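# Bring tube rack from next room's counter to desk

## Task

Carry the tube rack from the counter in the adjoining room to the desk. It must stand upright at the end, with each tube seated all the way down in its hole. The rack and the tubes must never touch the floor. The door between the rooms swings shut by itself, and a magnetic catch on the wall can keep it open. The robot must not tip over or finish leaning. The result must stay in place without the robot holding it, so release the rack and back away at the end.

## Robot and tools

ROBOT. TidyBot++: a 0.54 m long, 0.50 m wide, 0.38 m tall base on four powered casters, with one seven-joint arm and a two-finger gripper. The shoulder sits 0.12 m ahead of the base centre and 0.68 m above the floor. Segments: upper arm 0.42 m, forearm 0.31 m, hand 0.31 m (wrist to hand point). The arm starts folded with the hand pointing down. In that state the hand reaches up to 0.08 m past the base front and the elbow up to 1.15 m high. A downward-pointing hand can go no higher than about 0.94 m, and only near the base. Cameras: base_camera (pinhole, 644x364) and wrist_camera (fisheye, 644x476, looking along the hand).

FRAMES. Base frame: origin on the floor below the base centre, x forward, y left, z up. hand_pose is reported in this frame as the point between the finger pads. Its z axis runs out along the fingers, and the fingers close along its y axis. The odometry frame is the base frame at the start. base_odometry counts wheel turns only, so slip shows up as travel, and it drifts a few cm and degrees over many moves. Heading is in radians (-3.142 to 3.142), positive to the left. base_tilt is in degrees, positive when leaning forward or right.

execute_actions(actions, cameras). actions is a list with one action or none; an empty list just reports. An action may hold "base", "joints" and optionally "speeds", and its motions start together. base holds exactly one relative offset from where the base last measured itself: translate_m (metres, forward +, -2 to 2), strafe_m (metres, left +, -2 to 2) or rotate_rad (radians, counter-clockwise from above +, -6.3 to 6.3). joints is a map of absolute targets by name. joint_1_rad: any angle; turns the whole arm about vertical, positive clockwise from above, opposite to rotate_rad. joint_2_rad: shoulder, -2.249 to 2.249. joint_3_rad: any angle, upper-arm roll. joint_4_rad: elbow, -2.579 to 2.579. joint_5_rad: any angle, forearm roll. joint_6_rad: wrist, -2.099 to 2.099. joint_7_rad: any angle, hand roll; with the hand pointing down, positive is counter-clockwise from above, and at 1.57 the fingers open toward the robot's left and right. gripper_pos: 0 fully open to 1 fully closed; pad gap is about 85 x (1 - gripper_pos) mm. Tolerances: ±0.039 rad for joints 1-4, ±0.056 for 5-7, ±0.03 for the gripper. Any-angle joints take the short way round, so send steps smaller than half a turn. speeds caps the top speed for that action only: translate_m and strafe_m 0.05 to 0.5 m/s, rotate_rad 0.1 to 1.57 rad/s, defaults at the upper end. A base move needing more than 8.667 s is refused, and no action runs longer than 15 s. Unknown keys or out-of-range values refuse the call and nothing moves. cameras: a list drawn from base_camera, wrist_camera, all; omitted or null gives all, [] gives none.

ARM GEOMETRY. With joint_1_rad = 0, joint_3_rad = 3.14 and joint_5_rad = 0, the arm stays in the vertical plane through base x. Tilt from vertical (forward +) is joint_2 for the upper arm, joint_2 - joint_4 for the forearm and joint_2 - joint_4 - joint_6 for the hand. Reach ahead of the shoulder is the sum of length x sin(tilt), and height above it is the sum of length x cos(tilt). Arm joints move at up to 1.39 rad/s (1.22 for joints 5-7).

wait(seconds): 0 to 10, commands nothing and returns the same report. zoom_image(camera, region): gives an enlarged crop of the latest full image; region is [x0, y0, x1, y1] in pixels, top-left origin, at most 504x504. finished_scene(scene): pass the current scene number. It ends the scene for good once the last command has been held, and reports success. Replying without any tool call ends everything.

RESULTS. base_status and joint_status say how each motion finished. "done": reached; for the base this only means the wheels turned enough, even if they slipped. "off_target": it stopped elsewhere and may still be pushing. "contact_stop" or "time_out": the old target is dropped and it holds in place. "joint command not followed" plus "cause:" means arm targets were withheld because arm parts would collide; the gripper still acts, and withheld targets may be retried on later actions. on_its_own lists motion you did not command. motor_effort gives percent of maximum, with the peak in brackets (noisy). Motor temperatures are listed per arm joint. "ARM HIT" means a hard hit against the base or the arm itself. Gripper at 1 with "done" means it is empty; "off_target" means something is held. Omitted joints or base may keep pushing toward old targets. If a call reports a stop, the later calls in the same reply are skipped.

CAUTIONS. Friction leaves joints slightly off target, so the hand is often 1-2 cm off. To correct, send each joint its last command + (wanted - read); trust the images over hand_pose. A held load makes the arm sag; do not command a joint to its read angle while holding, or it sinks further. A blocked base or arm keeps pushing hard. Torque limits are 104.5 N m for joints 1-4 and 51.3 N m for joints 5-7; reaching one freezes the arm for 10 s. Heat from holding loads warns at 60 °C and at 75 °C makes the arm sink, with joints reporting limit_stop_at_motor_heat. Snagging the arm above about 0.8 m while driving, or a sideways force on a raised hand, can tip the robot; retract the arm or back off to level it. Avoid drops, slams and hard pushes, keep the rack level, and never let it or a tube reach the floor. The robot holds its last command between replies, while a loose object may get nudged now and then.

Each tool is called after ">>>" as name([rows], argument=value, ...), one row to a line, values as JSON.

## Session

>>> execute_actions([
  {"joints":{"joint_2_rad":-1.0,"joint_4_rad":-2.2,"joint_6_rad":-0.7}},
])

Scene clock: 1.93 s.
Motor temperatures (°C, as the motors report them): [33 31 32 36 43 37 41]
base_odometry: x=+0.000 y=+0.000 heading=+0.000 (m, m, rad; odometry frame)
base_tilt: forward=-0.3 right=+0.6 (deg)
base_status: not commanded
joint_positions: joint_1_rad=-0.044 joint_2_rad=-0.981 joint_3_rad=+3.141 joint_4_rad=-2.209 joint_5_rad=-0.041 joint_6_rad=-0.749 joint_7_rad=+1.615 gripper_pos=+0.000
joint_status: all done
motor_effort: joint_1_rad=-1(1) joint_2_rad=+11(11) joint_3_rad=+2(2) joint_4_rad=+19(19) joint_5_rad=+1(2) joint_6_rad=+8(9) joint_7_rad=-1(1) (%)
hand_pose: x=+0.3506 y=+0.0205 z=+0.8987 quat_wxyz=(-0.020, +0.834, +0.032, +0.550) (m; base frame)
pictures: base_camera, wrist_camera
Images, in order (width x height): base_camera 644x364, wrist_camera 644x476.

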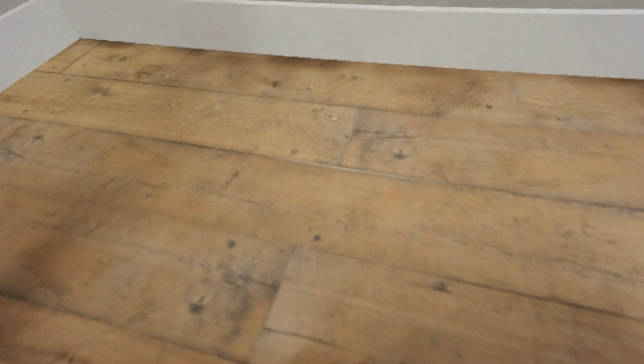

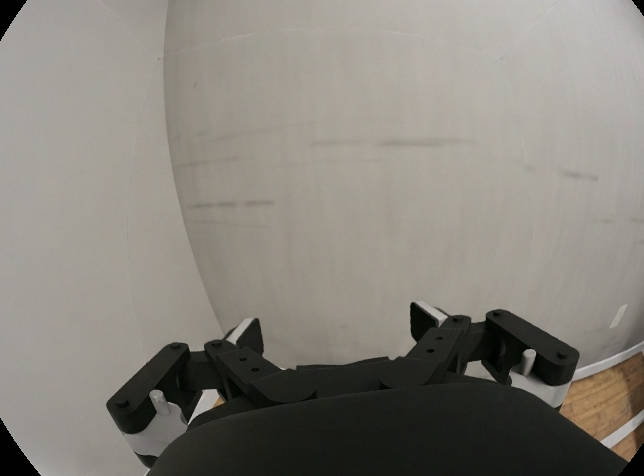

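>>> execute_actions([
  {"base":{"rotate_rad":-3.34},"joints":{"joint_1_rad":0.02,"joint_5_rad":0.04,"joint_7_rad":1.53}},
])

Scene clock: 8.57 s.
Motor temperatures (°C, as the motors report them): [33 31 32 36 43 37 41]
base_odometry: x=+0.000 y=+0.000 heading=+2.944 (m, m, rad; odometry frame)
base_tilt: forward=-0.3 right=+0.6 (deg)
base_status: done
joint_positions: joint_1_rad=+0.002 joint_2_rad=-0.981 joint_3_rad=+3.141 joint_4_rad=-2.209 joint_5_rad=+0.010 joint_6_rad=-0.749 joint_7_rad=+1.570 gripper_pos=+0.000
joint_status: all done
motor_effort: joint_1_rad=-1(0) joint_2_rad=+10(11) joint_3_rad=+1(2) joint_4_rad=+19(19) joint_5_rad=+1(1) joint_6_rad=+8(8) joint_7_rad=-1(1) (%)
hand_pose: x=+0.3514 y=-0.0011 z=+0.8986 quat_wxyz=(+0.005, +0.835, +0.000, +0.550) (m; base frame)
pictures: base_camera, wrist_camera
Images, in order (width x height): base_camera 644x364, wrist_camera 644x476.

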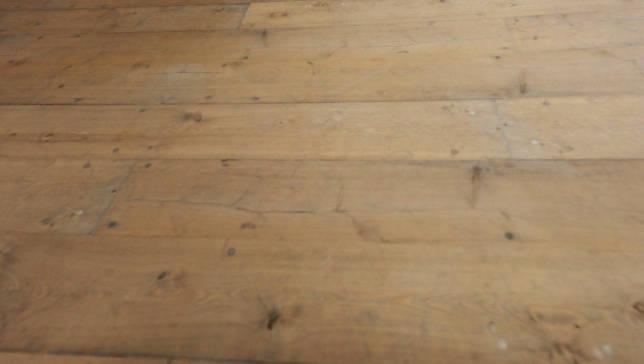

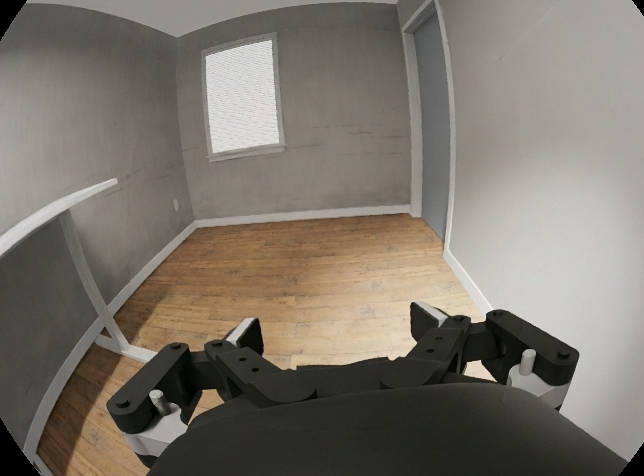

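>>> execute_actions([
  {"base":{"translate_m":2.0},"joints":{"joint_6_rad":-1.4}},
])

>>> execute_actions([
  {"base":{"rotate_rad":-1.58}},
])

Scene clock: 17.13 s.
Motor temperatures (°C, as the motors report them): [33 31 32 36 43 37 41]
base_odometry: x=-1.961 y=+0.396 heading=+2.943 (m, m, rad; odometry frame)
base_tilt: forward=-0.3 right=+0.6 (deg)
base_status: done
joint_positions: joint_1_rad=+0.002 joint_2_rad=-0.984 joint_3_rad=+3.141 joint_4_rad=-2.202 joint_5_rad=+0.010 joint_6_rad=-1.378 joint_7_rad=+1.570 gripper_pos=+0.000
joint_status: all done
motor_effort: joint_1_rad=-1(1) joint_2_rad=+13(14) joint_3_rad=+1(2) joint_4_rad=+17(19) joint_5_rad=+1(1) joint_6_rad=+5(9) joint_7_rad=-1(1) (%)
hand_pose: x=+0.2251 y=-0.0018 z=+0.7572 quat_wxyz=(+0.005, +0.963, -0.002, +0.269) (m; base frame)
pictures: base_camera, wrist_camera
Images, in order (width x height): base_camera 644x364, wrist_camera 644x476.

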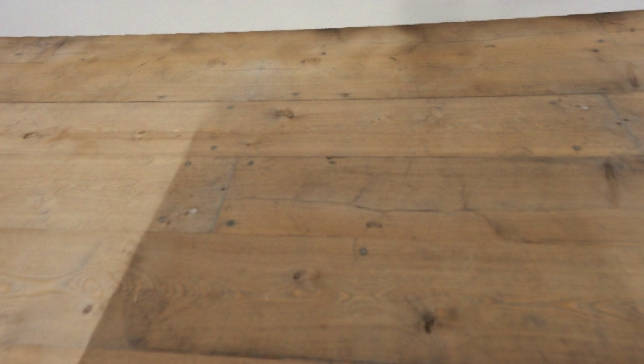

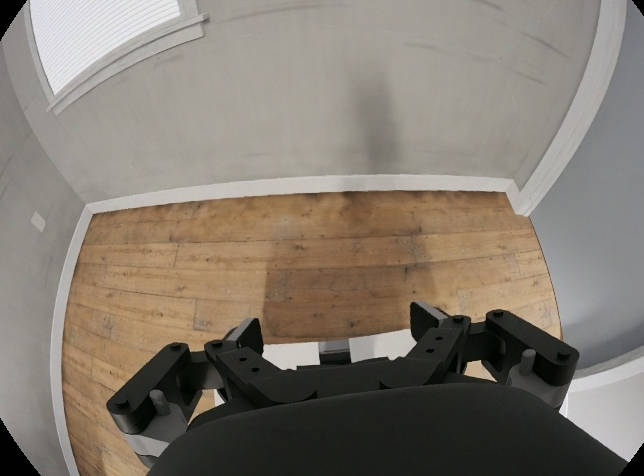

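Scene clock: 19.43 s.
Motor temperatures (°C, as the motors report them): [33 31 32 36 43 37 41]
base_odometry: x=-1.961 y=+0.396 heading=+1.363 (m, m, rad; odometry frame)
base_tilt: forward=-0.3 right=+0.6 (deg)
base_status: done
joint_positions: joint_1_rad=+0.003 joint_2_rad=-0.984 joint_3_rad=+3.141 joint_4_rad=-2.202 joint_5_rad=+0.010 joint_6_rad=-1.378 joint_7_rad=+1.570 gripper_pos=+0.000
joint_status: not commanded
motor_effort: joint_1_rad=-1(1) joint_2_rad=+12(14) joint_3_rad=+1(2) joint_4_rad=+17(17) joint_5_rad=+1(2) joint_6_rad=+5(5) joint_7_rad=-1(0) (%)
hand_pose: x=+0.2251 y=-0.0018 z=+0.7572 quat_wxyz=(+0.005, +0.963, -0.002, +0.269) (m; base frame)
pictures: base_camera, wrist_camera
Images, in order (width x height): base_camera 644x364, wrist_camera 644x476.

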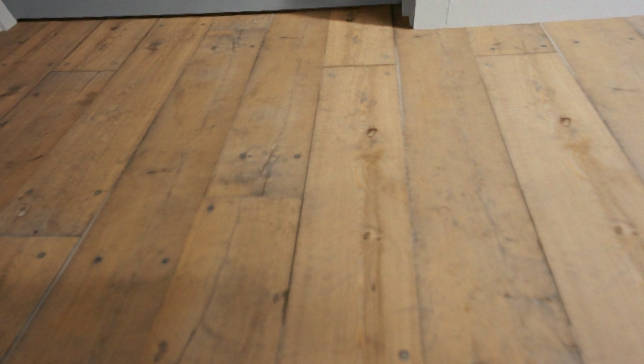

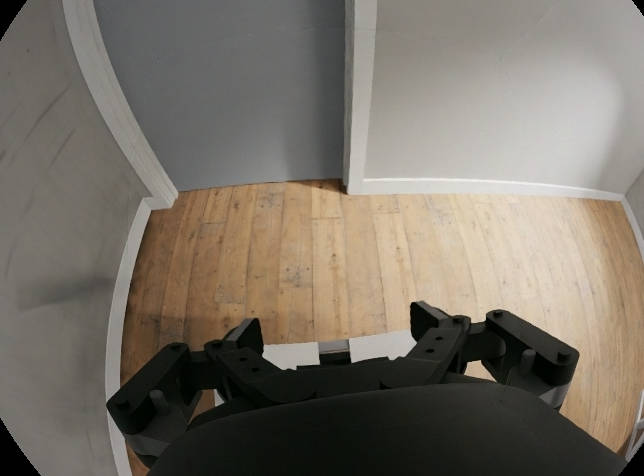

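>>> execute_actions([
  {"base":{"rotate_rad":-0.05}},
], cameras=[])

>>> execute_actions([
  {"base":{"strafe_m":0.35}},
], cameras=[])

>>> execute_actions([
  {"base":{"translate_m":0.3}},
])

Scene clock: 25.87 s.
Motor temperatures (°C, as the motors report them): [33 31 32 36 43 37 41]
base_odometry: x=-1.961 y=+0.396 heading=+1.314 (m, m, rad; odometry frame)
base_tilt: forward=-0.3 right=+0.6 (deg)
base_status: done
joint_positions: joint_1_rad=+0.003 joint_2_rad=-0.984 joint_3_rad=+3.141 joint_4_rad=-2.202 joint_5_rad=+0.010 joint_6_rad=-1.378 joint_7_rad=+1.570 gripper_pos=+0.000
joint_status: not commanded
motor_effort: joint_1_rad=-1(0) joint_2_rad=+14(13) joint_3_rad=+1(2) joint_4_rad=+17(17) joint_5_rad=+1(2) joint_6_rad=+5(4) joint_7_rad=-1(0) (%)
hand_pose: x=+0.2251 y=-0.0019 z=+0.7572 quat_wxyz=(+0.005, +0.963, -0.002, +0.269) (m; base frame)
pictures: none
No camera images: the call's "cameras" was empty. Leave "cameras" out to get every camera's image.

Scene clock: 27.90 s.
Motor temperatures (°C, as the motors report them): [33 31 32 36 43 37 41]
base_odometry: x=-2.299 y=+0.485 heading=+1.313 (m, m, rad; odometry frame)
base_tilt: forward=-0.3 right=+0.6 (deg)
base_status: done
joint_positions: joint_1_rad=+0.006 joint_2_rad=-0.984 joint_3_rad=+3.141 joint_4_rad=-2.202 joint_5_rad=+0.010 joint_6_rad=-1.378 joint_7_rad=+1.570 gripper_pos=+0.000
joint_status: not commanded
motor_effort: joint_1_rad=-1(1) joint_2_rad=+12(14) joint_3_rad=+1(3) joint_4_rad=+17(17) joint_5_rad=+2(0) joint_6_rad=+5(5) joint_7_rad=-1(0) (%)
hand_pose: x=+0.2251 y=-0.0023 z=+0.7572 quat_wxyz=(+0.006, +0.963, -0.003, +0.269) (m; base frame)
pictures: none
No camera images: the call's "cameras" was empty. Leave "cameras" out to get every camera's image.

Scene clock: 29.80 s.
Motor temperatures (°C, as the motors report them): [33 31 32 36 43 37 41]
base_odometry: x=-2.223 y=+0.775 heading=+1.313 (m, m, rad; odometry frame)
base_tilt: forward=-0.3 right=+0.6 (deg)
base_status: done
joint_positions: joint_1_rad=+0.006 joint_2_rad=-0.985 joint_3_rad=+3.141 joint_4_rad=-2.202 joint_5_rad=+0.010 joint_6_rad=-1.378 joint_7_rad=+1.570 gripper_pos=+0.000
joint_status: not commanded
motor_effort: joint_1_rad=-1(2) joint_2_rad=+12(15) joint_3_rad=+1(2) joint_4_rad=+17(17) joint_5_rad=+2(1) joint_6_rad=+4(5) joint_7_rad=-1(0) (%)
hand_pose: x=+0.2251 y=-0.0023 z=+0.7572 quat_wxyz=(+0.006, +0.963, -0.003, +0.270) (m; base frame)
pictures: base_camera, wrist_camera
Images, in order (width x height): base_camera 644x364, wrist_camera 644x476.

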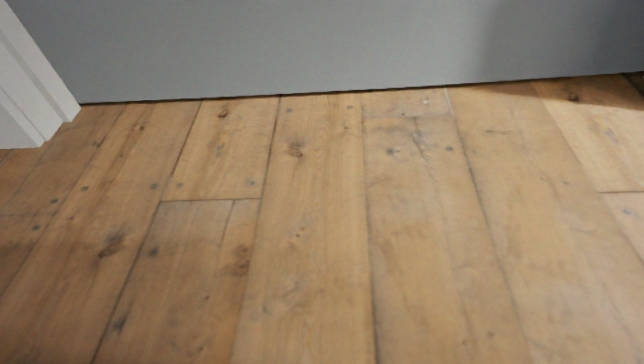

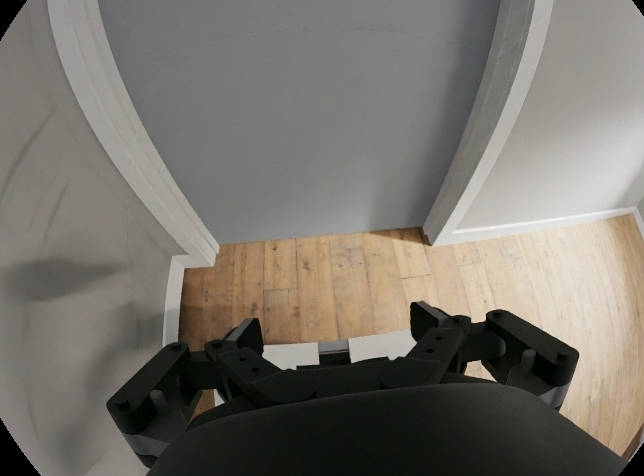

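Same as before (hinge side presumably left).

>>> execute_actions([
  {"base":{"translate_m":0.38}},
], cameras=[])

>>> execute_actions([
  {"base":{"translate_m":0.35},"speeds":{"translate_m":0.08}},
])

Scene clock: 37.03 s.
Motor temperatures (°C, as the motors report them): [33 31 32 36 43 37 41]
base_odometry: x=-2.126 y=+1.143 heading=+1.313 (m, m, rad; odometry frame)
base_tilt: forward=-0.3 right=+0.6 (deg)
base_status: done
joint_positions: joint_1_rad=+0.006 joint_2_rad=-0.986 joint_3_rad=+3.141 joint_4_rad=-2.202 joint_5_rad=+0.010 joint_6_rad=-1.378 joint_7_rad=+1.570 gripper_pos=+0.000
joint_status: not commanded
motor_effort: joint_1_rad=-1(2) joint_2_rad=+13(14) joint_3_rad=+1(1) joint_4_rad=+17(18) joint_5_rad=+2(2) joint_6_rad=+4(5) joint_7_rad=+0(0) (%)
hand_pose: x=+0.2250 y=-0.0023 z=+0.7574 quat_wxyz=(+0.006, +0.963, -0.003, +0.270) (m; base frame)
pictures: none
No camera images: the call's "cameras" was empty. Leave "cameras" out to get every camera's image.

Scene clock: 45.80 s.
Motor temperatures (°C, as the motors report them): [33 31 32 36 43 37 41]
base_odometry: x=-2.105 y=+1.225 heading=+1.315 (m, m, rad; odometry frame)
base_tilt: forward=-0.3 right=+0.6 (deg)
base_status: translate_m time_out (by the wheels' count: +0.085 of +0.350)
joint_positions: joint_1_rad=+0.006 joint_2_rad=-0.989 joint_3_rad=+3.141 joint_4_rad=-2.202 joint_5_rad=+0.011 joint_6_rad=-1.378 joint_7_rad=+1.570 gripper_pos=+0.000
joint_status: not commanded
motor_effort: joint_1_rad=-1(0) joint_2_rad=+12(27) joint_3_rad=+2(2) joint_4_rad=+17(19) joint_5_rad=+1(2) joint_6_rad=+5(8) joint_7_rad=+0(0) (%)
hand_pose: x=+0.2247 y=-0.0025 z=+0.7577 quat_wxyz=(+0.006, +0.962, -0.003, +0.272) (m; base frame)
pictures: base_camera, wrist_camera
Images, in order (width x height): base_camera 644x364, wrist_camera 644x476.

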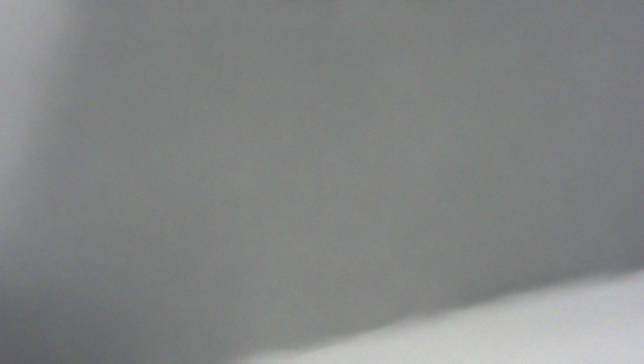

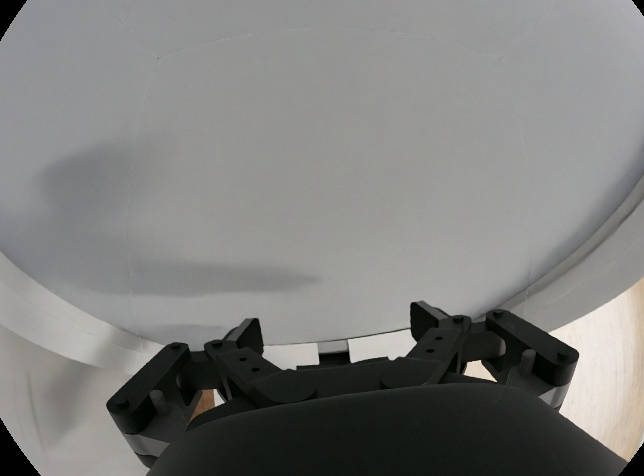

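>>> execute_actions([
  {"base":{"translate_m":-0.4},"joints":{"joint_6_rad":-0.5}},
])

Scene clock: 50.00 s.
Motor temperatures (°C, as the motors report them): [33 31 32 36 43 37 41]
base_odometry: x=-2.206 y=+0.838 heading=+1.315 (m, m, rad; odometry frame)
base_tilt: forward=-0.3 right=+0.6 (deg)
base_status: done
joint_positions: joint_1_rad=+0.006 joint_2_rad=-0.991 joint_3_rad=+3.141 joint_4_rad=-2.200 joint_5_rad=+0.011 joint_6_rad=-0.525 joint_7_rad=+1.569 gripper_pos=+0.000
joint_status: all done
motor_effort: joint_1_rad=-1(2) joint_2_rad=+10(18) joint_3_rad=+1(2) joint_4_rad=+19(22) joint_5_rad=+1(1) joint_6_rad=+9(16) joint_7_rad=-1(1) (%)
hand_pose: x=+0.3681 y=-0.0017 z=+0.9731 quat_wxyz=(+0.007, +0.762, -0.001, +0.647) (m; base frame)
pictures: base_camera, wrist_camera
Images, in order (width x height): base_camera 644x364, wrist_camera 644x476.

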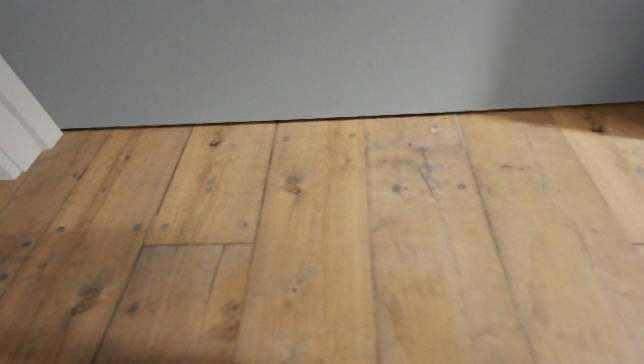

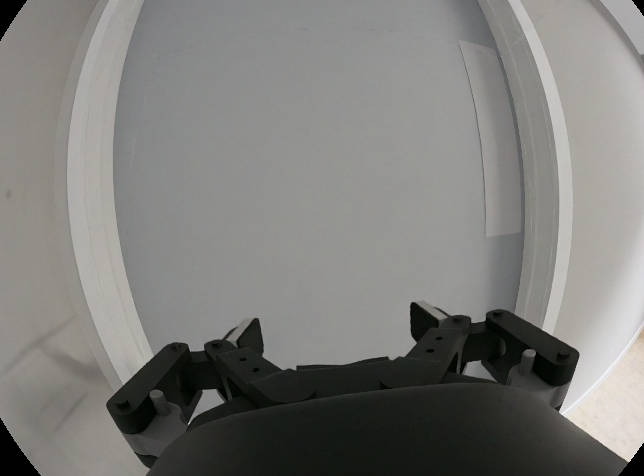

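>>> execute_actions([
  {"base":{"strafe_m":-0.08},"joints":{"joint_2_rad":-0.1,"joint_4_rad":-2.55,"joint_6_rad":0.9,"gripper_pos":1}},
], cameras=["base_camera"])

>>> execute_actions([
  {"base":{"translate_m":0.25},"speeds":{"translate_m":0.07}},
])

Scene clock: 60.47 s.
Motor temperatures (°C, as the motors report them): [33 31 32 36 43 37 41]
base_odometry: x=-2.128 y=+0.817 heading=+1.315 (m, m, rad; odometry frame)
base_tilt: forward=-0.3 right=+0.6 (deg)
base_status: done
joint_positions: joint_1_rad=+0.006 joint_2_rad=-0.121 joint_3_rad=+3.141 joint_4_rad=-2.538 joint_5_rad=+0.011 joint_6_rad=+0.851 joint_7_rad=+1.569 gripper_pos=+0.999
joint_status: all done
motor_effort: joint_1_rad=-1(0) joint_2_rad=-13(13) joint_3_rad=+1(4) joint_4_rad=+15(20) joint_5_rad=+1(2) joint_6_rad=+9(10) joint_7_rad=+0(0) (%)
hand_pose: x=+0.5879 y=+0.0011 z=+0.8653 quat_wxyz=(+0.001, +0.706, +0.003, +0.709) (m; base frame)
pictures: base_camera
Images, in order (width x height): base_camera 644x364.

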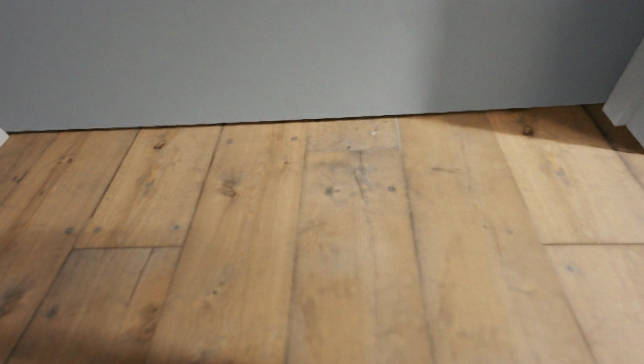

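Scene clock: 64.60 s.
Motor temperatures (°C, as the motors report them): [33 31 32 36 43 37 41]
base_odometry: x=-2.065 y=+1.059 heading=+1.315 (m, m, rad; odometry frame)
base_tilt: forward=-0.3 right=+0.6 (deg)
base_status: done
joint_positions: joint_1_rad=+0.014 joint_2_rad=-0.148 joint_3_rad=+3.140 joint_4_rad=-2.567 joint_5_rad=+0.020 joint_6_rad=+0.862 joint_7_rad=+1.569 gripper_pos=+0.999
joint_status: not commanded
motor_effort: joint_1_rad=-4(5) joint_2_rad=-1(13) joint_3_rad=-1(4) joint_4_rad=+18(22) joint_5_rad=+3(4) joint_6_rad=+13(27) joint_7_rad=-1(1) (%)
hand_pose: x=+0.5760 y=+0.0002 z=+0.8662 quat_wxyz=(+0.003, +0.702, +0.005, +0.712) (m; base frame)
pictures: base_camera, wrist_camera
Images, in order (width x height): base_camera 644x364, wrist_camera 644x476.

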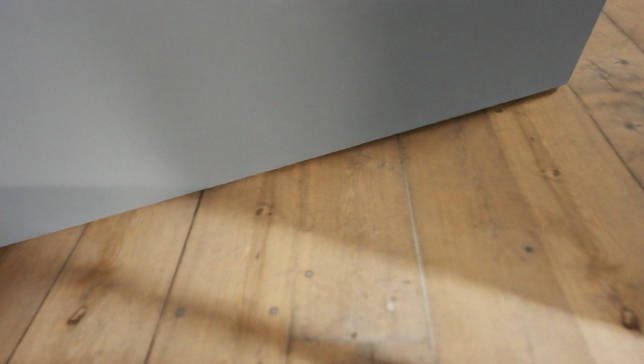

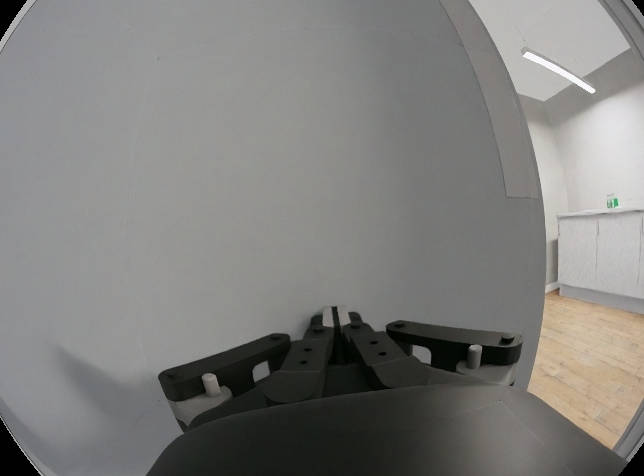

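>>> execute_actions([
  {"base":{"translate_m":0.85},"speeds":{"translate_m":0.12}},
])

Scene clock: 74.10 s.
Motor temperatures (°C, as the motors report them): [33 31 32 36 43 37 41]
base_odometry: x=-1.850 y=+1.881 heading=+1.315 (m, m, rad; odometry frame)
base_tilt: forward=-0.3 right=+0.6 (deg)
base_status: done
joint_positions: joint_1_rad=+0.033 joint_2_rad=-0.118 joint_3_rad=+3.151 joint_4_rad=-2.557 joint_5_rad=+0.007 joint_6_rad=+0.865 joint_7_rad=+1.569 gripper_pos=+0.999
joint_status: not commanded
motor_effort: joint_1_rad=-1(15) joint_2_rad=-12(13) joint_3_rad=+0(14) joint_4_rad=+15(19) joint_5_rad=+1(13) joint_6_rad=+9(15) joint_7_rad=+0(0) (%)
hand_pose: x=+0.5836 y=-0.0169 z=+0.8585 quat_wxyz=(+0.014, +0.708, -0.012, +0.706) (m; base frame)
pictures: base_camera, wrist_camera
Images, in order (width x height): base_camera 644x364, wrist_camera 644x476.

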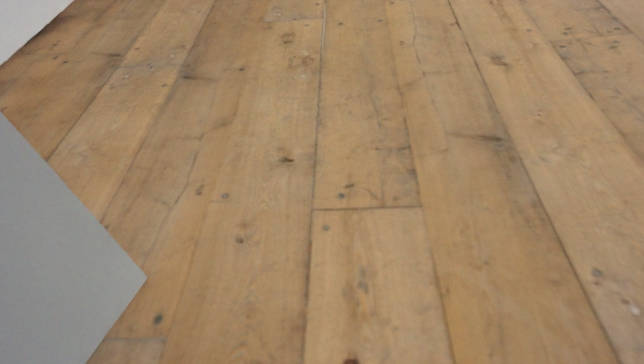

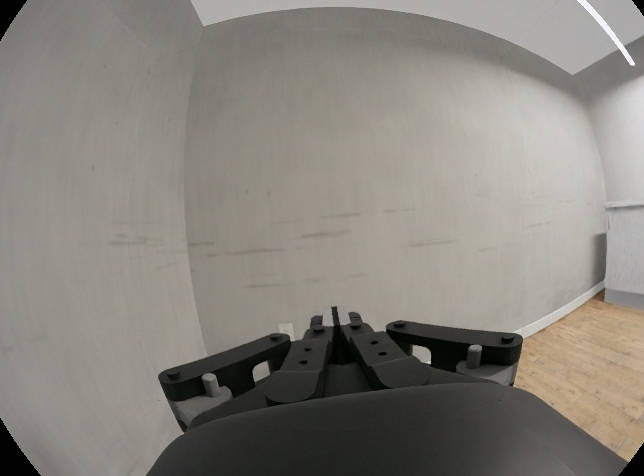

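>>> execute_actions([
  {"base":{"rotate_rad":0.18},"speeds":{"rotate_rad":0.2}},
], cameras=[])

>>> execute_actions([
  {"base":{"strafe_m":0.17},"speeds":{"strafe_m":0.07}},
], cameras=["base_camera"])

>>> execute_actions([
  {"base":{"strafe_m":0.03},"speeds":{"strafe_m":0.05}},
], cameras=["base_camera"])

>>> execute_actions([
  {"base":{"strafe_m":0.03},"speeds":{"strafe_m":0.05}},
], cameras=["base_camera"])

>>> execute_actions([
  {"base":{"strafe_m":0.03},"speeds":{"strafe_m":0.05}},
], cameras=["base_camera"])

Scene clock: 84.67 s.
Motor temperatures (°C, as the motors report them): [33 31 32 36 43 37 41]
base_odometry: x=-1.850 y=+1.881 heading=+1.495 (m, m, rad; odometry frame)
base_tilt: forward=-0.3 right=+0.6 (deg)
base_status: done
joint_positions: joint_1_rad=+0.033 joint_2_rad=-0.118 joint_3_rad=+3.151 joint_4_rad=-2.557 joint_5_rad=+0.008 joint_6_rad=+0.865 joint_7_rad=+1.569 gripper_pos=+0.999
joint_status: not commanded
motor_effort: joint_1_rad=-1(0) joint_2_rad=-13(13) joint_3_rad=+1(2) joint_4_rad=+15(15) joint_5_rad=+2(1) joint_6_rad=+9(9) joint_7_rad=+0(0) (%)
hand_pose: x=+0.5836 y=-0.0165 z=+0.8585 quat_wxyz=(+0.014, +0.708, -0.012, +0.706) (m; base frame)
pictures: none
No camera images: the call's "cameras" was empty. Leave "cameras" out to get every camera's image.

Scene clock: 87.63 s.
Motor temperatures (°C, as the motors report them): [33 31 32 36 43 37 41]
base_odometry: x=-2.020 y=+1.894 heading=+1.496 (m, m, rad; odometry frame)
base_tilt: forward=-0.3 right=+0.6 (deg)
base_status: done
joint_positions: joint_1_rad=+0.033 joint_2_rad=-0.118 joint_3_rad=+3.151 joint_4_rad=-2.557 joint_5_rad=+0.009 joint_6_rad=+0.865 joint_7_rad=+1.569 gripper_pos=+0.999
joint_status: not commanded
motor_effort: joint_1_rad=-1(2) joint_2_rad=-12(15) joint_3_rad=+1(1) joint_4_rad=+15(15) joint_5_rad=+2(2) joint_6_rad=+9(10) joint_7_rad=-1(1) (%)
hand_pose: x=+0.5836 y=-0.0163 z=+0.8585 quat_wxyz=(+0.014, +0.708, -0.011, +0.706) (m; base frame)
pictures: base_camera
Images, in order (width x height): base_camera 644x364.

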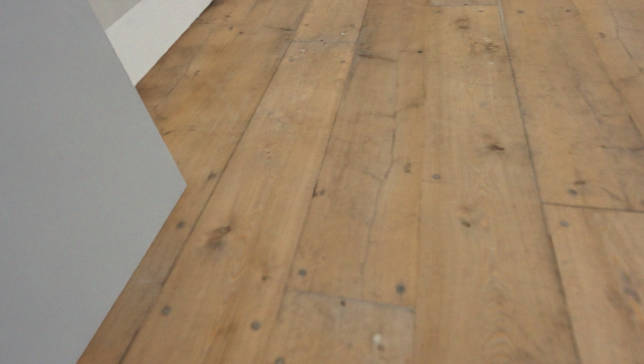

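Scene clock: 88.73 s.
Motor temperatures (°C, as the motors report them): [33 31 32 36 43 37 41]
base_odometry: x=-2.049 y=+1.896 heading=+1.496 (m, m, rad; odometry frame)
base_tilt: forward=-0.3 right=+0.6 (deg)
base_status: done
joint_positions: joint_1_rad=+0.033 joint_2_rad=-0.118 joint_3_rad=+3.151 joint_4_rad=-2.557 joint_5_rad=+0.009 joint_6_rad=+0.865 joint_7_rad=+1.569 gripper_pos=+0.999
joint_status: not commanded
motor_effort: joint_1_rad=-1(2) joint_2_rad=-13(13) joint_3_rad=+1(1) joint_4_rad=+15(15) joint_5_rad=+1(2) joint_6_rad=+9(9) joint_7_rad=+0(0) (%)
hand_pose: x=+0.5836 y=-0.0162 z=+0.8585 quat_wxyz=(+0.013, +0.708, -0.011, +0.706) (m; base frame)
pictures: base_camera
Images, in order (width x height): base_camera 644x364.

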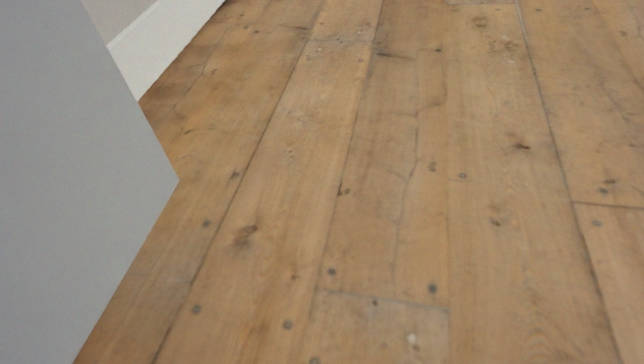

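Scene clock: 91.27 s.
Motor temperatures (°C, as the motors report them): [33 31 32 36 43 37 41]
base_odometry: x=-2.074 y=+1.898 heading=+1.497 (m, m, rad; odometry frame)
base_tilt: forward=-0.3 right=+0.6 (deg)
base_status: strafe_m time_out (by the wheels' count: +0.025 of +0.030)
joint_positions: joint_1_rad=+0.031 joint_2_rad=-0.118 joint_3_rad=+3.149 joint_4_rad=-2.557 joint_5_rad=+0.013 joint_6_rad=+0.865 joint_7_rad=+1.569 gripper_pos=+0.999
joint_status: not commanded
motor_effort: joint_1_rad=-1(3) joint_2_rad=-12(14) joint_3_rad=+1(6) joint_4_rad=+15(16) joint_5_rad=+2(1) joint_6_rad=+9(9) joint_7_rad=-1(0) (%)
hand_pose: x=+0.5838 y=-0.0136 z=+0.8585 quat_wxyz=(+0.012, +0.708, -0.008, +0.706) (m; base frame)
pictures: base_camera
Images, in order (width x height): base_camera 644x364.

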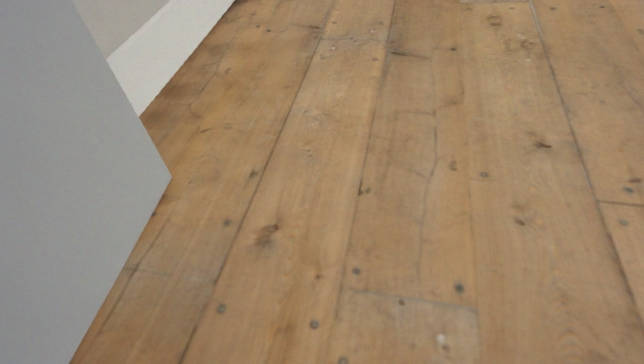

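not run: a stop came earlier in this reply.

>>> execute_actions([
  {"base":{"strafe_m":-0.25},"joints":{"joint_1_rad":-0.01,"joint_2_rad":-0.31,"joint_4_rad":-2.15,"joint_6_rad":0.24,"gripper_pos":0.5}},
], cameras=["base_camera"])

>>> execute_actions([
  {"base":{"translate_m":0.6}},
], cameras=[])

>>> execute_actions([
  {"base":{"rotate_rad":-1.74}},
], cameras=["wrist_camera"])

>>> execute_actions([
  {"base":{"translate_m":1.2}},
])

Scene clock: 100.17 s.
Motor temperatures (°C, as the motors report them): [33 31 32 36 43 37 41]
base_odometry: x=-1.825 y=+1.880 heading=+1.498 (m, m, rad; odometry frame)
base_tilt: forward=-0.2 right=+0.6 (deg)
base_status: done
joint_positions: joint_1_rad=+0.012 joint_2_rad=-0.289 joint_3_rad=+3.148 joint_4_rad=-2.157 joint_5_rad=+0.013 joint_6_rad=+0.289 joint_7_rad=+1.569 gripper_pos=+0.500
joint_status: all done
motor_effort: joint_1_rad=+0(3) joint_2_rad=-11(16) joint_3_rad=+1(3) joint_4_rad=+20(20) joint_5_rad=+2(0) joint_6_rad=+9(10) joint_7_rad=+0(0) (%)
hand_pose: x=+0.6109 y=-0.0067 z=+0.9904 quat_wxyz=(+0.008, +0.710, -0.002, +0.704) (m; base frame)
pictures: base_camera
Images, in order (width x height): base_camera 644x364.

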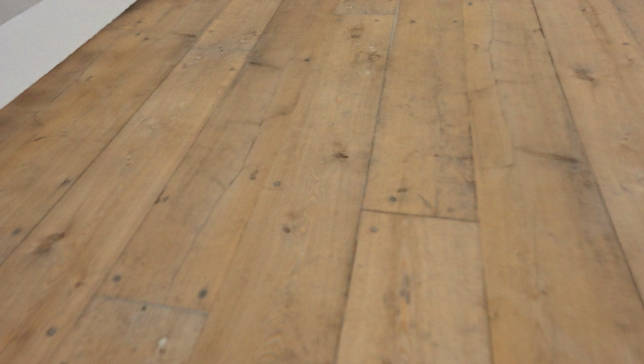

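Scene clock: 102.73 s.
Motor temperatures (°C, as the motors report them): [33 31 32 36 43 37 41]
base_odometry: x=-1.781 y=+2.478 heading=+1.497 (m, m, rad; odometry frame)
base_tilt: forward=-0.2 right=+0.6 (deg)
base_status: done
joint_positions: joint_1_rad=+0.012 joint_2_rad=-0.294 joint_3_rad=+3.148 joint_4_rad=-2.156 joint_5_rad=+0.013 joint_6_rad=+0.288 joint_7_rad=+1.569 gripper_pos=+0.500
joint_status: not commanded
motor_effort: joint_1_rad=-1(0) joint_2_rad=-11(14) joint_3_rad=+1(1) joint_4_rad=+20(20) joint_5_rad=+2(1) joint_6_rad=+9(10) joint_7_rad=+0(0) (%)
hand_pose: x=+0.6093 y=-0.0066 z=+0.9933 quat_wxyz=(+0.008, +0.708, -0.002, +0.706) (m; base frame)
pictures: none
No camera images: the call's "cameras" was empty. Leave "cameras" out to get every camera's image.

Scene clock: 105.17 s.
Motor temperatures (°C, as the motors report them): [33 31 32 36 43 37 41]
base_odometry: x=-1.780 y=+2.478 heading=-0.242 (m, m, rad; odometry frame)
base_tilt: forward=-0.2 right=+0.6 (deg)
base_status: done
joint_positions: joint_1_rad=+0.006 joint_2_rad=-0.294 joint_3_rad=+3.147 joint_4_rad=-2.156 joint_5_rad=+0.013 joint_6_rad=+0.288 joint_7_rad=+1.569 gripper_pos=+0.500
joint_status: not commanded
motor_effort: joint_1_rad=-1(2) joint_2_rad=-11(13) joint_3_rad=+1(3) joint_4_rad=+20(20) joint_5_rad=+1(1) joint_6_rad=+9(9) joint_7_rad=-1(0) (%)
hand_pose: x=+0.6094 y=-0.0036 z=+0.9933 quat_wxyz=(+0.006, +0.708, +0.000, +0.706) (m; base frame)
pictures: wrist_camera
Images, in order (width x height): wrist_camera 644x476.

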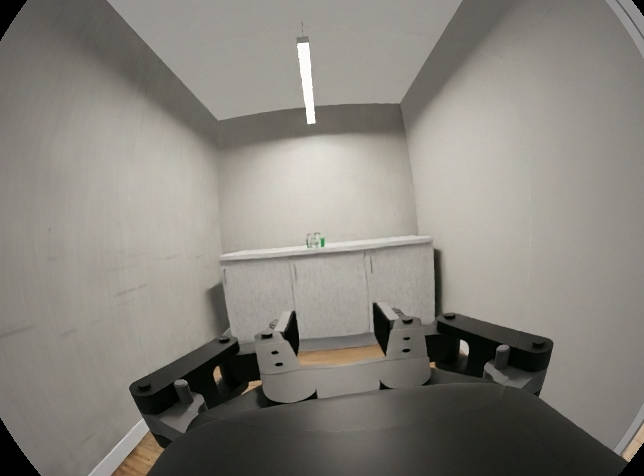

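Scene clock: 108.93 s.
Motor temperatures (°C, as the motors report them): [33 31 32 36 43 37 41]
base_odometry: x=-0.616 y=+2.189 heading=-0.243 (m, m, rad; odometry frame)
base_tilt: forward=-0.2 right=+0.6 (deg)
base_status: done
joint_positions: joint_1_rad=+0.006 joint_2_rad=-0.297 joint_3_rad=+3.147 joint_4_rad=-2.156 joint_5_rad=+0.013 joint_6_rad=+0.287 joint_7_rad=+1.569 gripper_pos=+0.500
joint_status: not commanded
motor_effort: joint_1_rad=-1(0) joint_2_rad=-12(15) joint_3_rad=+1(1) joint_4_rad=+20(20) joint_5_rad=+2(1) joint_6_rad=+9(10) joint_7_rad=+0(0) (%)
hand_pose: x=+0.6086 y=-0.0036 z=+0.9948 quat_wxyz=(+0.006, +0.707, +0.000, +0.707) (m; base frame)
pictures: base_camera, wrist_camera
Images, in order (width x height): base_camera 644x364, wrist_camera 644x476.

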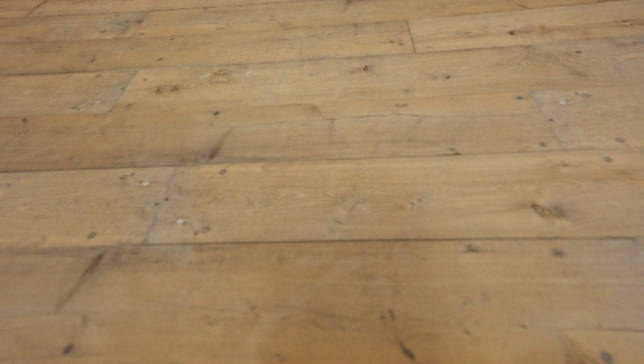

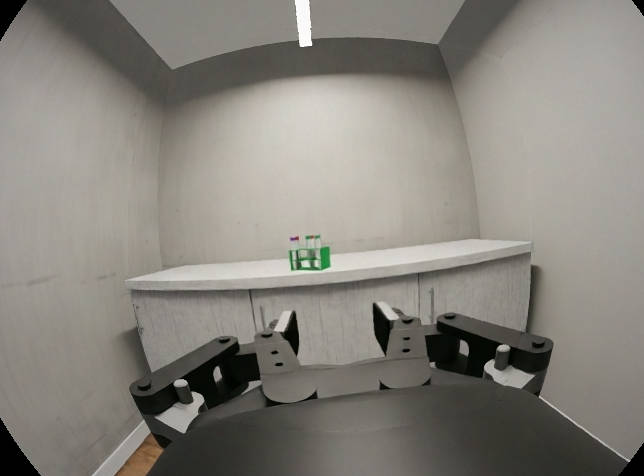

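>>> execute_actions([
  {"base":{"translate_m":0.6},"joints":{"joint_4_rad":-1.4,"joint_6_rad":-1.0}},
])

>>> zoom_image(camera="wrist_camera", region=[200, 130, 440, 330])

Scene clock: 115.37 s.
Motor temperatures (°C, as the motors report them): [33 31 32 36 43 37 41]
base_odometry: x=-0.033 y=+2.044 heading=-0.243 (m, m, rad; odometry frame)
base_tilt: forward=-0.3 right=+0.6 (deg)
base_status: done
joint_positions: joint_1_rad=+0.006 joint_2_rad=-0.299 joint_3_rad=+3.147 joint_4_rad=-1.409 joint_5_rad=+0.013 joint_6_rad=-0.951 joint_7_rad=+1.569 gripper_pos=+0.500
joint_status: all done
motor_effort: joint_1_rad=-1(2) joint_2_rad=-10(14) joint_3_rad=+1(1) joint_4_rad=+18(20) joint_5_rad=+2(1) joint_6_rad=+8(10) joint_7_rad=+0(1) (%)
hand_pose: x=+0.5512 y=-0.0074 z=+1.0770 quat_wxyz=(+0.008, +0.858, -0.005, +0.514) (m; base frame)
pictures: base_camera, wrist_camera
Images, in order (width x height): base_camera 644x364, wrist_camera 644x476.

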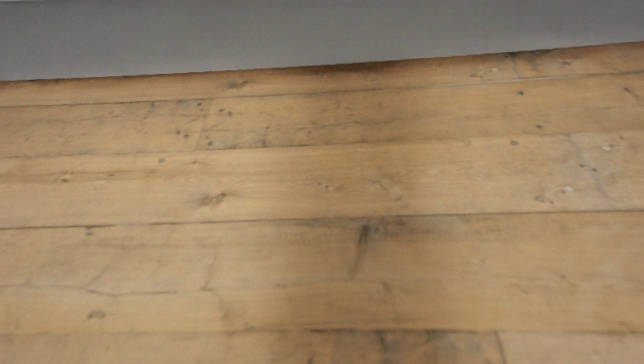

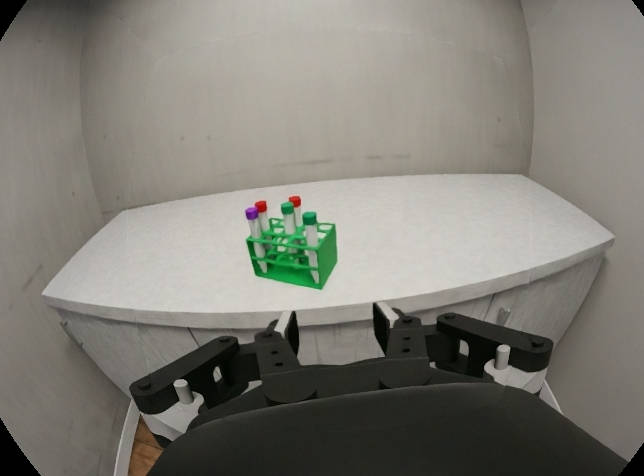

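Region (200, 130, 440, 330) of wrist_camera's 644x476 image, scaled by 2.100.

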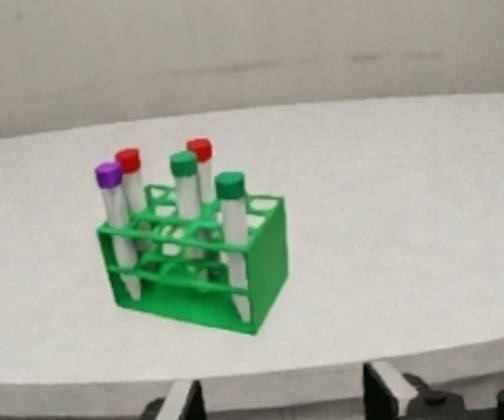

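>>> execute_actions([
  {"base":{"rotate_rad":-0.45}},
], cameras=[])

>>> execute_actions([
  {"base":{"translate_m":-0.1}},
], cameras=[])

>>> execute_actions([
  {"base":{"strafe_m":0.42},"joints":{"joint_4_rad":-2.19,"joint_6_rad":0.35}},
], cameras=["wrist_camera"])

>>> zoom_image(camera="wrist_camera", region=[200, 170, 460, 370])

Scene clock: 127.17 s.
Motor temperatures (°C, as the motors report them): [33 31 32 36 43 37 41]
base_odometry: x=-0.033 y=+2.044 heading=-0.693 (m, m, rad; odometry frame)
base_tilt: forward=-0.2 right=+0.6 (deg)
base_status: done
joint_positions: joint_1_rad=+0.005 joint_2_rad=-0.299 joint_3_rad=+3.147 joint_4_rad=-1.409 joint_5_rad=+0.013 joint_6_rad=-0.951 joint_7_rad=+1.569 gripper_pos=+0.500
joint_status: not commanded
motor_effort: joint_1_rad=+0(2) joint_2_rad=-9(11) joint_3_rad=+1(3) joint_4_rad=+18(19) joint_5_rad=+1(1) joint_6_rad=+8(8) joint_7_rad=+0(1) (%)
hand_pose: x=+0.5512 y=-0.0070 z=+1.0770 quat_wxyz=(+0.008, +0.858, -0.005, +0.514) (m; base frame)
pictures: none
No camera images: the call's "cameras" was empty. Leave "cameras" out to get every camera's image.

Scene clock: 128.43 s.
Motor temperatures (°C, as the motors report them): [33 31 32 36 43 37 41]
base_odometry: x=-0.110 y=+2.108 heading=-0.694 (m, m, rad; odometry frame)
base_tilt: forward=-0.3 right=+0.6 (deg)
base_status: done
joint_positions: joint_1_rad=+0.005 joint_2_rad=-0.308 joint_3_rad=+3.147 joint_4_rad=-1.408 joint_5_rad=+0.013 joint_6_rad=-0.952 joint_7_rad=+1.569 gripper_pos=+0.500
joint_status: not commanded
motor_effort: joint_1_rad=-1(1) joint_2_rad=-10(17) joint_3_rad=+1(1) joint_4_rad=+19(20) joint_5_rad=+1(1) joint_6_rad=+9(9) joint_7_rad=+0(0) (%)
hand_pose: x=+0.5474 y=-0.0070 z=+1.0817 quat_wxyz=(+0.008, +0.855, -0.005, +0.519) (m; base frame)
pictures: none
No camera images: the call's "cameras" was empty. Leave "cameras" out to get every camera's image.

Scene clock: 130.63 s.
Motor temperatures (°C, as the motors report them): [33 31 32 36 43 37 41]
base_odometry: x=+0.158 y=+2.431 heading=-0.694 (m, m, rad; odometry frame)
base_tilt: forward=-0.3 right=+0.6 (deg)
base_status: done
joint_positions: joint_1_rad=+0.004 joint_2_rad=-0.308 joint_3_rad=+3.144 joint_4_rad=-2.181 joint_5_rad=+0.013 joint_6_rad=+0.302 joint_7_rad=+1.569 gripper_pos=+0.500
joint_status: all done
motor_effort: joint_1_rad=-1(2) joint_2_rad=-10(11) joint_3_rad=+1(3) joint_4_rad=+19(20) joint_5_rad=+1(0) joint_6_rad=+9(9) joint_7_rad=-1(0) (%)
hand_pose: x=+0.6027 y=-0.0010 z=+0.9891 quat_wxyz=(+0.005, +0.707, +0.003, +0.707) (m; base frame)
pictures: wrist_camera
Images, in order (width x height): wrist_camera 644x476.

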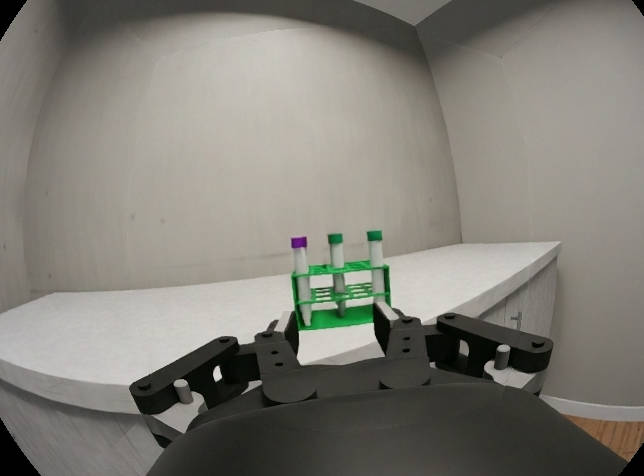

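Region (200, 170, 460, 370) of wrist_camera's 644x476 image, scaled by 1.938; it fills the top 388 rows of this view, and the rest is white.

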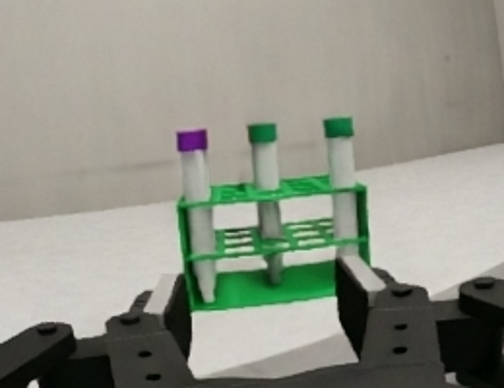

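>>> execute_actions([
  {"base":{"translate_m":0.13},"speeds":{"translate_m":0.2},"joints":{"gripper_pos":0.7}},
], cameras=["wrist_camera"])

>>> zoom_image(camera="wrist_camera", region=[200, 170, 460, 370])

>>> execute_actions([
  {"joints":{"joint_7_rad":-0.04}},
], cameras=["wrist_camera"])

Scene clock: 139.77 s.
Motor temperatures (°C, as the motors report them): [33 31 32 36 43 37 41]
base_odometry: x=+0.258 y=+2.348 heading=-0.694 (m, m, rad; odometry frame)
base_tilt: forward=-0.2 right=+0.6 (deg)
base_status: done
joint_positions: joint_1_rad=+0.004 joint_2_rad=-0.308 joint_3_rad=+3.144 joint_4_rad=-2.182 joint_5_rad=+0.013 joint_6_rad=+0.302 joint_7_rad=+1.569 gripper_pos=+0.700
joint_status: all done
motor_effort: joint_1_rad=-1(0) joint_2_rad=-11(13) joint_3_rad=+1(2) joint_4_rad=+20(20) joint_5_rad=+1(1) joint_6_rad=+9(9) joint_7_rad=+0(0) (%)
hand_pose: x=+0.6027 y=-0.0010 z=+0.9888 quat_wxyz=(+0.005, +0.707, +0.003, +0.707) (m; base frame)
pictures: wrist_camera
Images, in order (width x height): wrist_camera 644x476.

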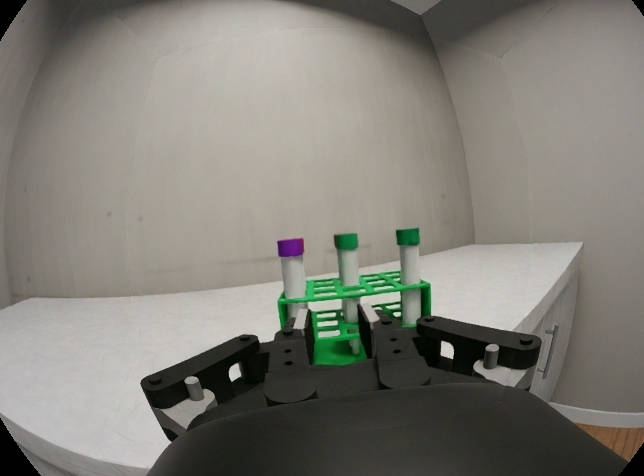

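Region (200, 170, 460, 370) of wrist_camera's 644x476 image, scaled by 1.938; it fills the top 388 rows of this view, and the rest is white.

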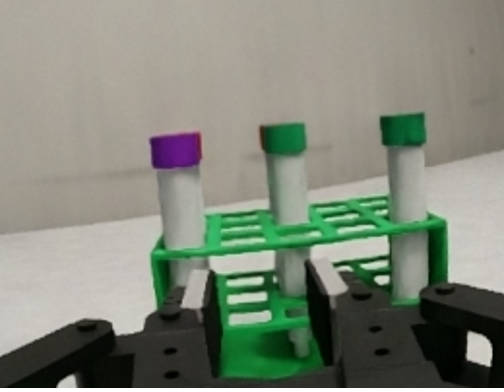

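Scene clock: 141.53 s.
Motor temperatures (°C, as the motors report them): [33 31 32 36 43 37 41]
base_odometry: x=+0.258 y=+2.348 heading=-0.694 (m, m, rad; odometry frame)
base_tilt: forward=-0.2 right=+0.6 (deg)
base_status: not commanded
joint_positions: joint_1_rad=+0.004 joint_2_rad=-0.308 joint_3_rad=+3.144 joint_4_rad=-2.182 joint_5_rad=+0.013 joint_6_rad=+0.302 joint_7_rad=-0.016 gripper_pos=+0.700
joint_status: all done
motor_effort: joint_1_rad=-1(1) joint_2_rad=-11(10) joint_3_rad=+1(1) joint_4_rad=+20(20) joint_5_rad=+2(2) joint_6_rad=+9(9) joint_7_rad=+0(1) (%)
hand_pose: x=+0.6027 y=-0.0010 z=+0.9888 quat_wxyz=(-0.500, +0.498, -0.502, +0.500) (m; base frame)
pictures: wrist_camera
Images, in order (width x height): wrist_camera 644x476.

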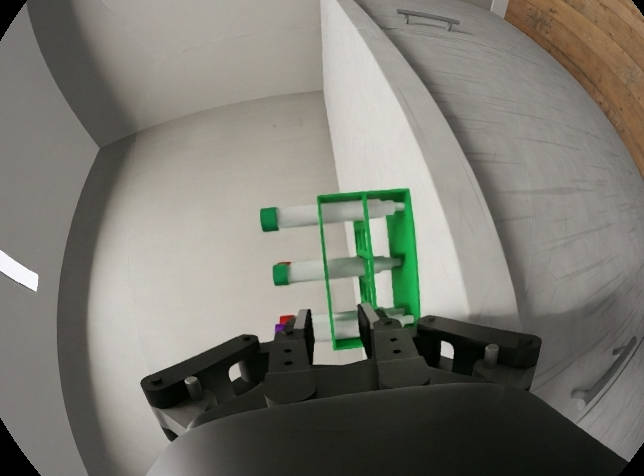

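>>> execute_actions([
  {"base":{"translate_m":0.07},"speeds":{"translate_m":0.08}},
], cameras=["wrist_camera"])

>>> zoom_image(camera="wrist_camera", region=[200, 150, 480, 380])

Scene clock: 147.53 s.
Motor temperatures (°C, as the motors report them): [33 31 32 36 43 37 41]
base_odometry: x=+0.312 y=+2.304 heading=-0.693 (m, m, rad; odometry frame)
base_tilt: forward=-0.2 right=+0.6 (deg)
base_status: done
joint_positions: joint_1_rad=+0.004 joint_2_rad=-0.308 joint_3_rad=+3.144 joint_4_rad=-2.182 joint_5_rad=+0.013 joint_6_rad=+0.302 joint_7_rad=-0.016 gripper_pos=+0.700
joint_status: not commanded
motor_effort: joint_1_rad=+0(1) joint_2_rad=-11(13) joint_3_rad=+0(2) joint_4_rad=+20(20) joint_5_rad=+1(1) joint_6_rad=+9(9) joint_7_rad=-1(0) (%)
hand_pose: x=+0.6026 y=-0.0010 z=+0.9887 quat_wxyz=(-0.500, +0.498, -0.502, +0.500) (m; base frame)
pictures: wrist_camera
Images, in order (width x height): wrist_camera 644x476.

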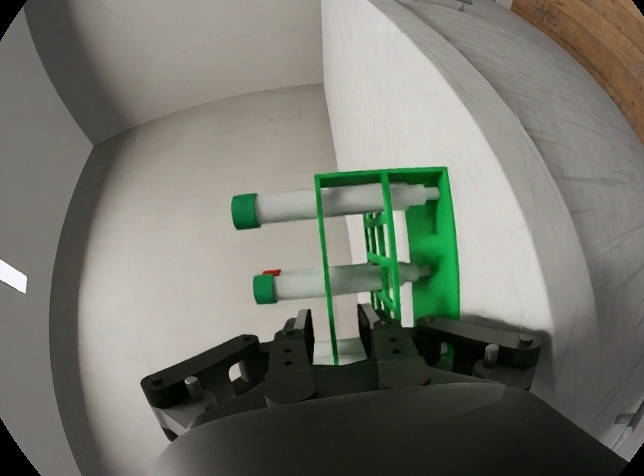

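Region (200, 150, 480, 380) of wrist_camera's 644x476 image, scaled by 1.800; it fills the top 414 rows of this view, and the rest is white.

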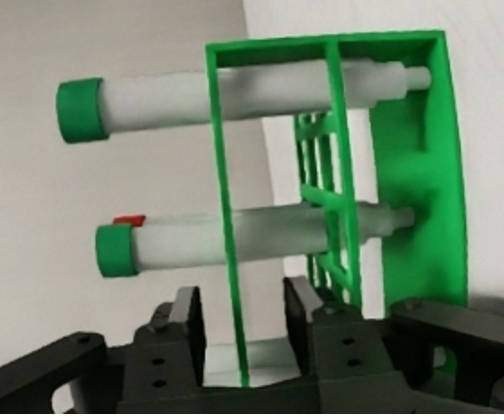

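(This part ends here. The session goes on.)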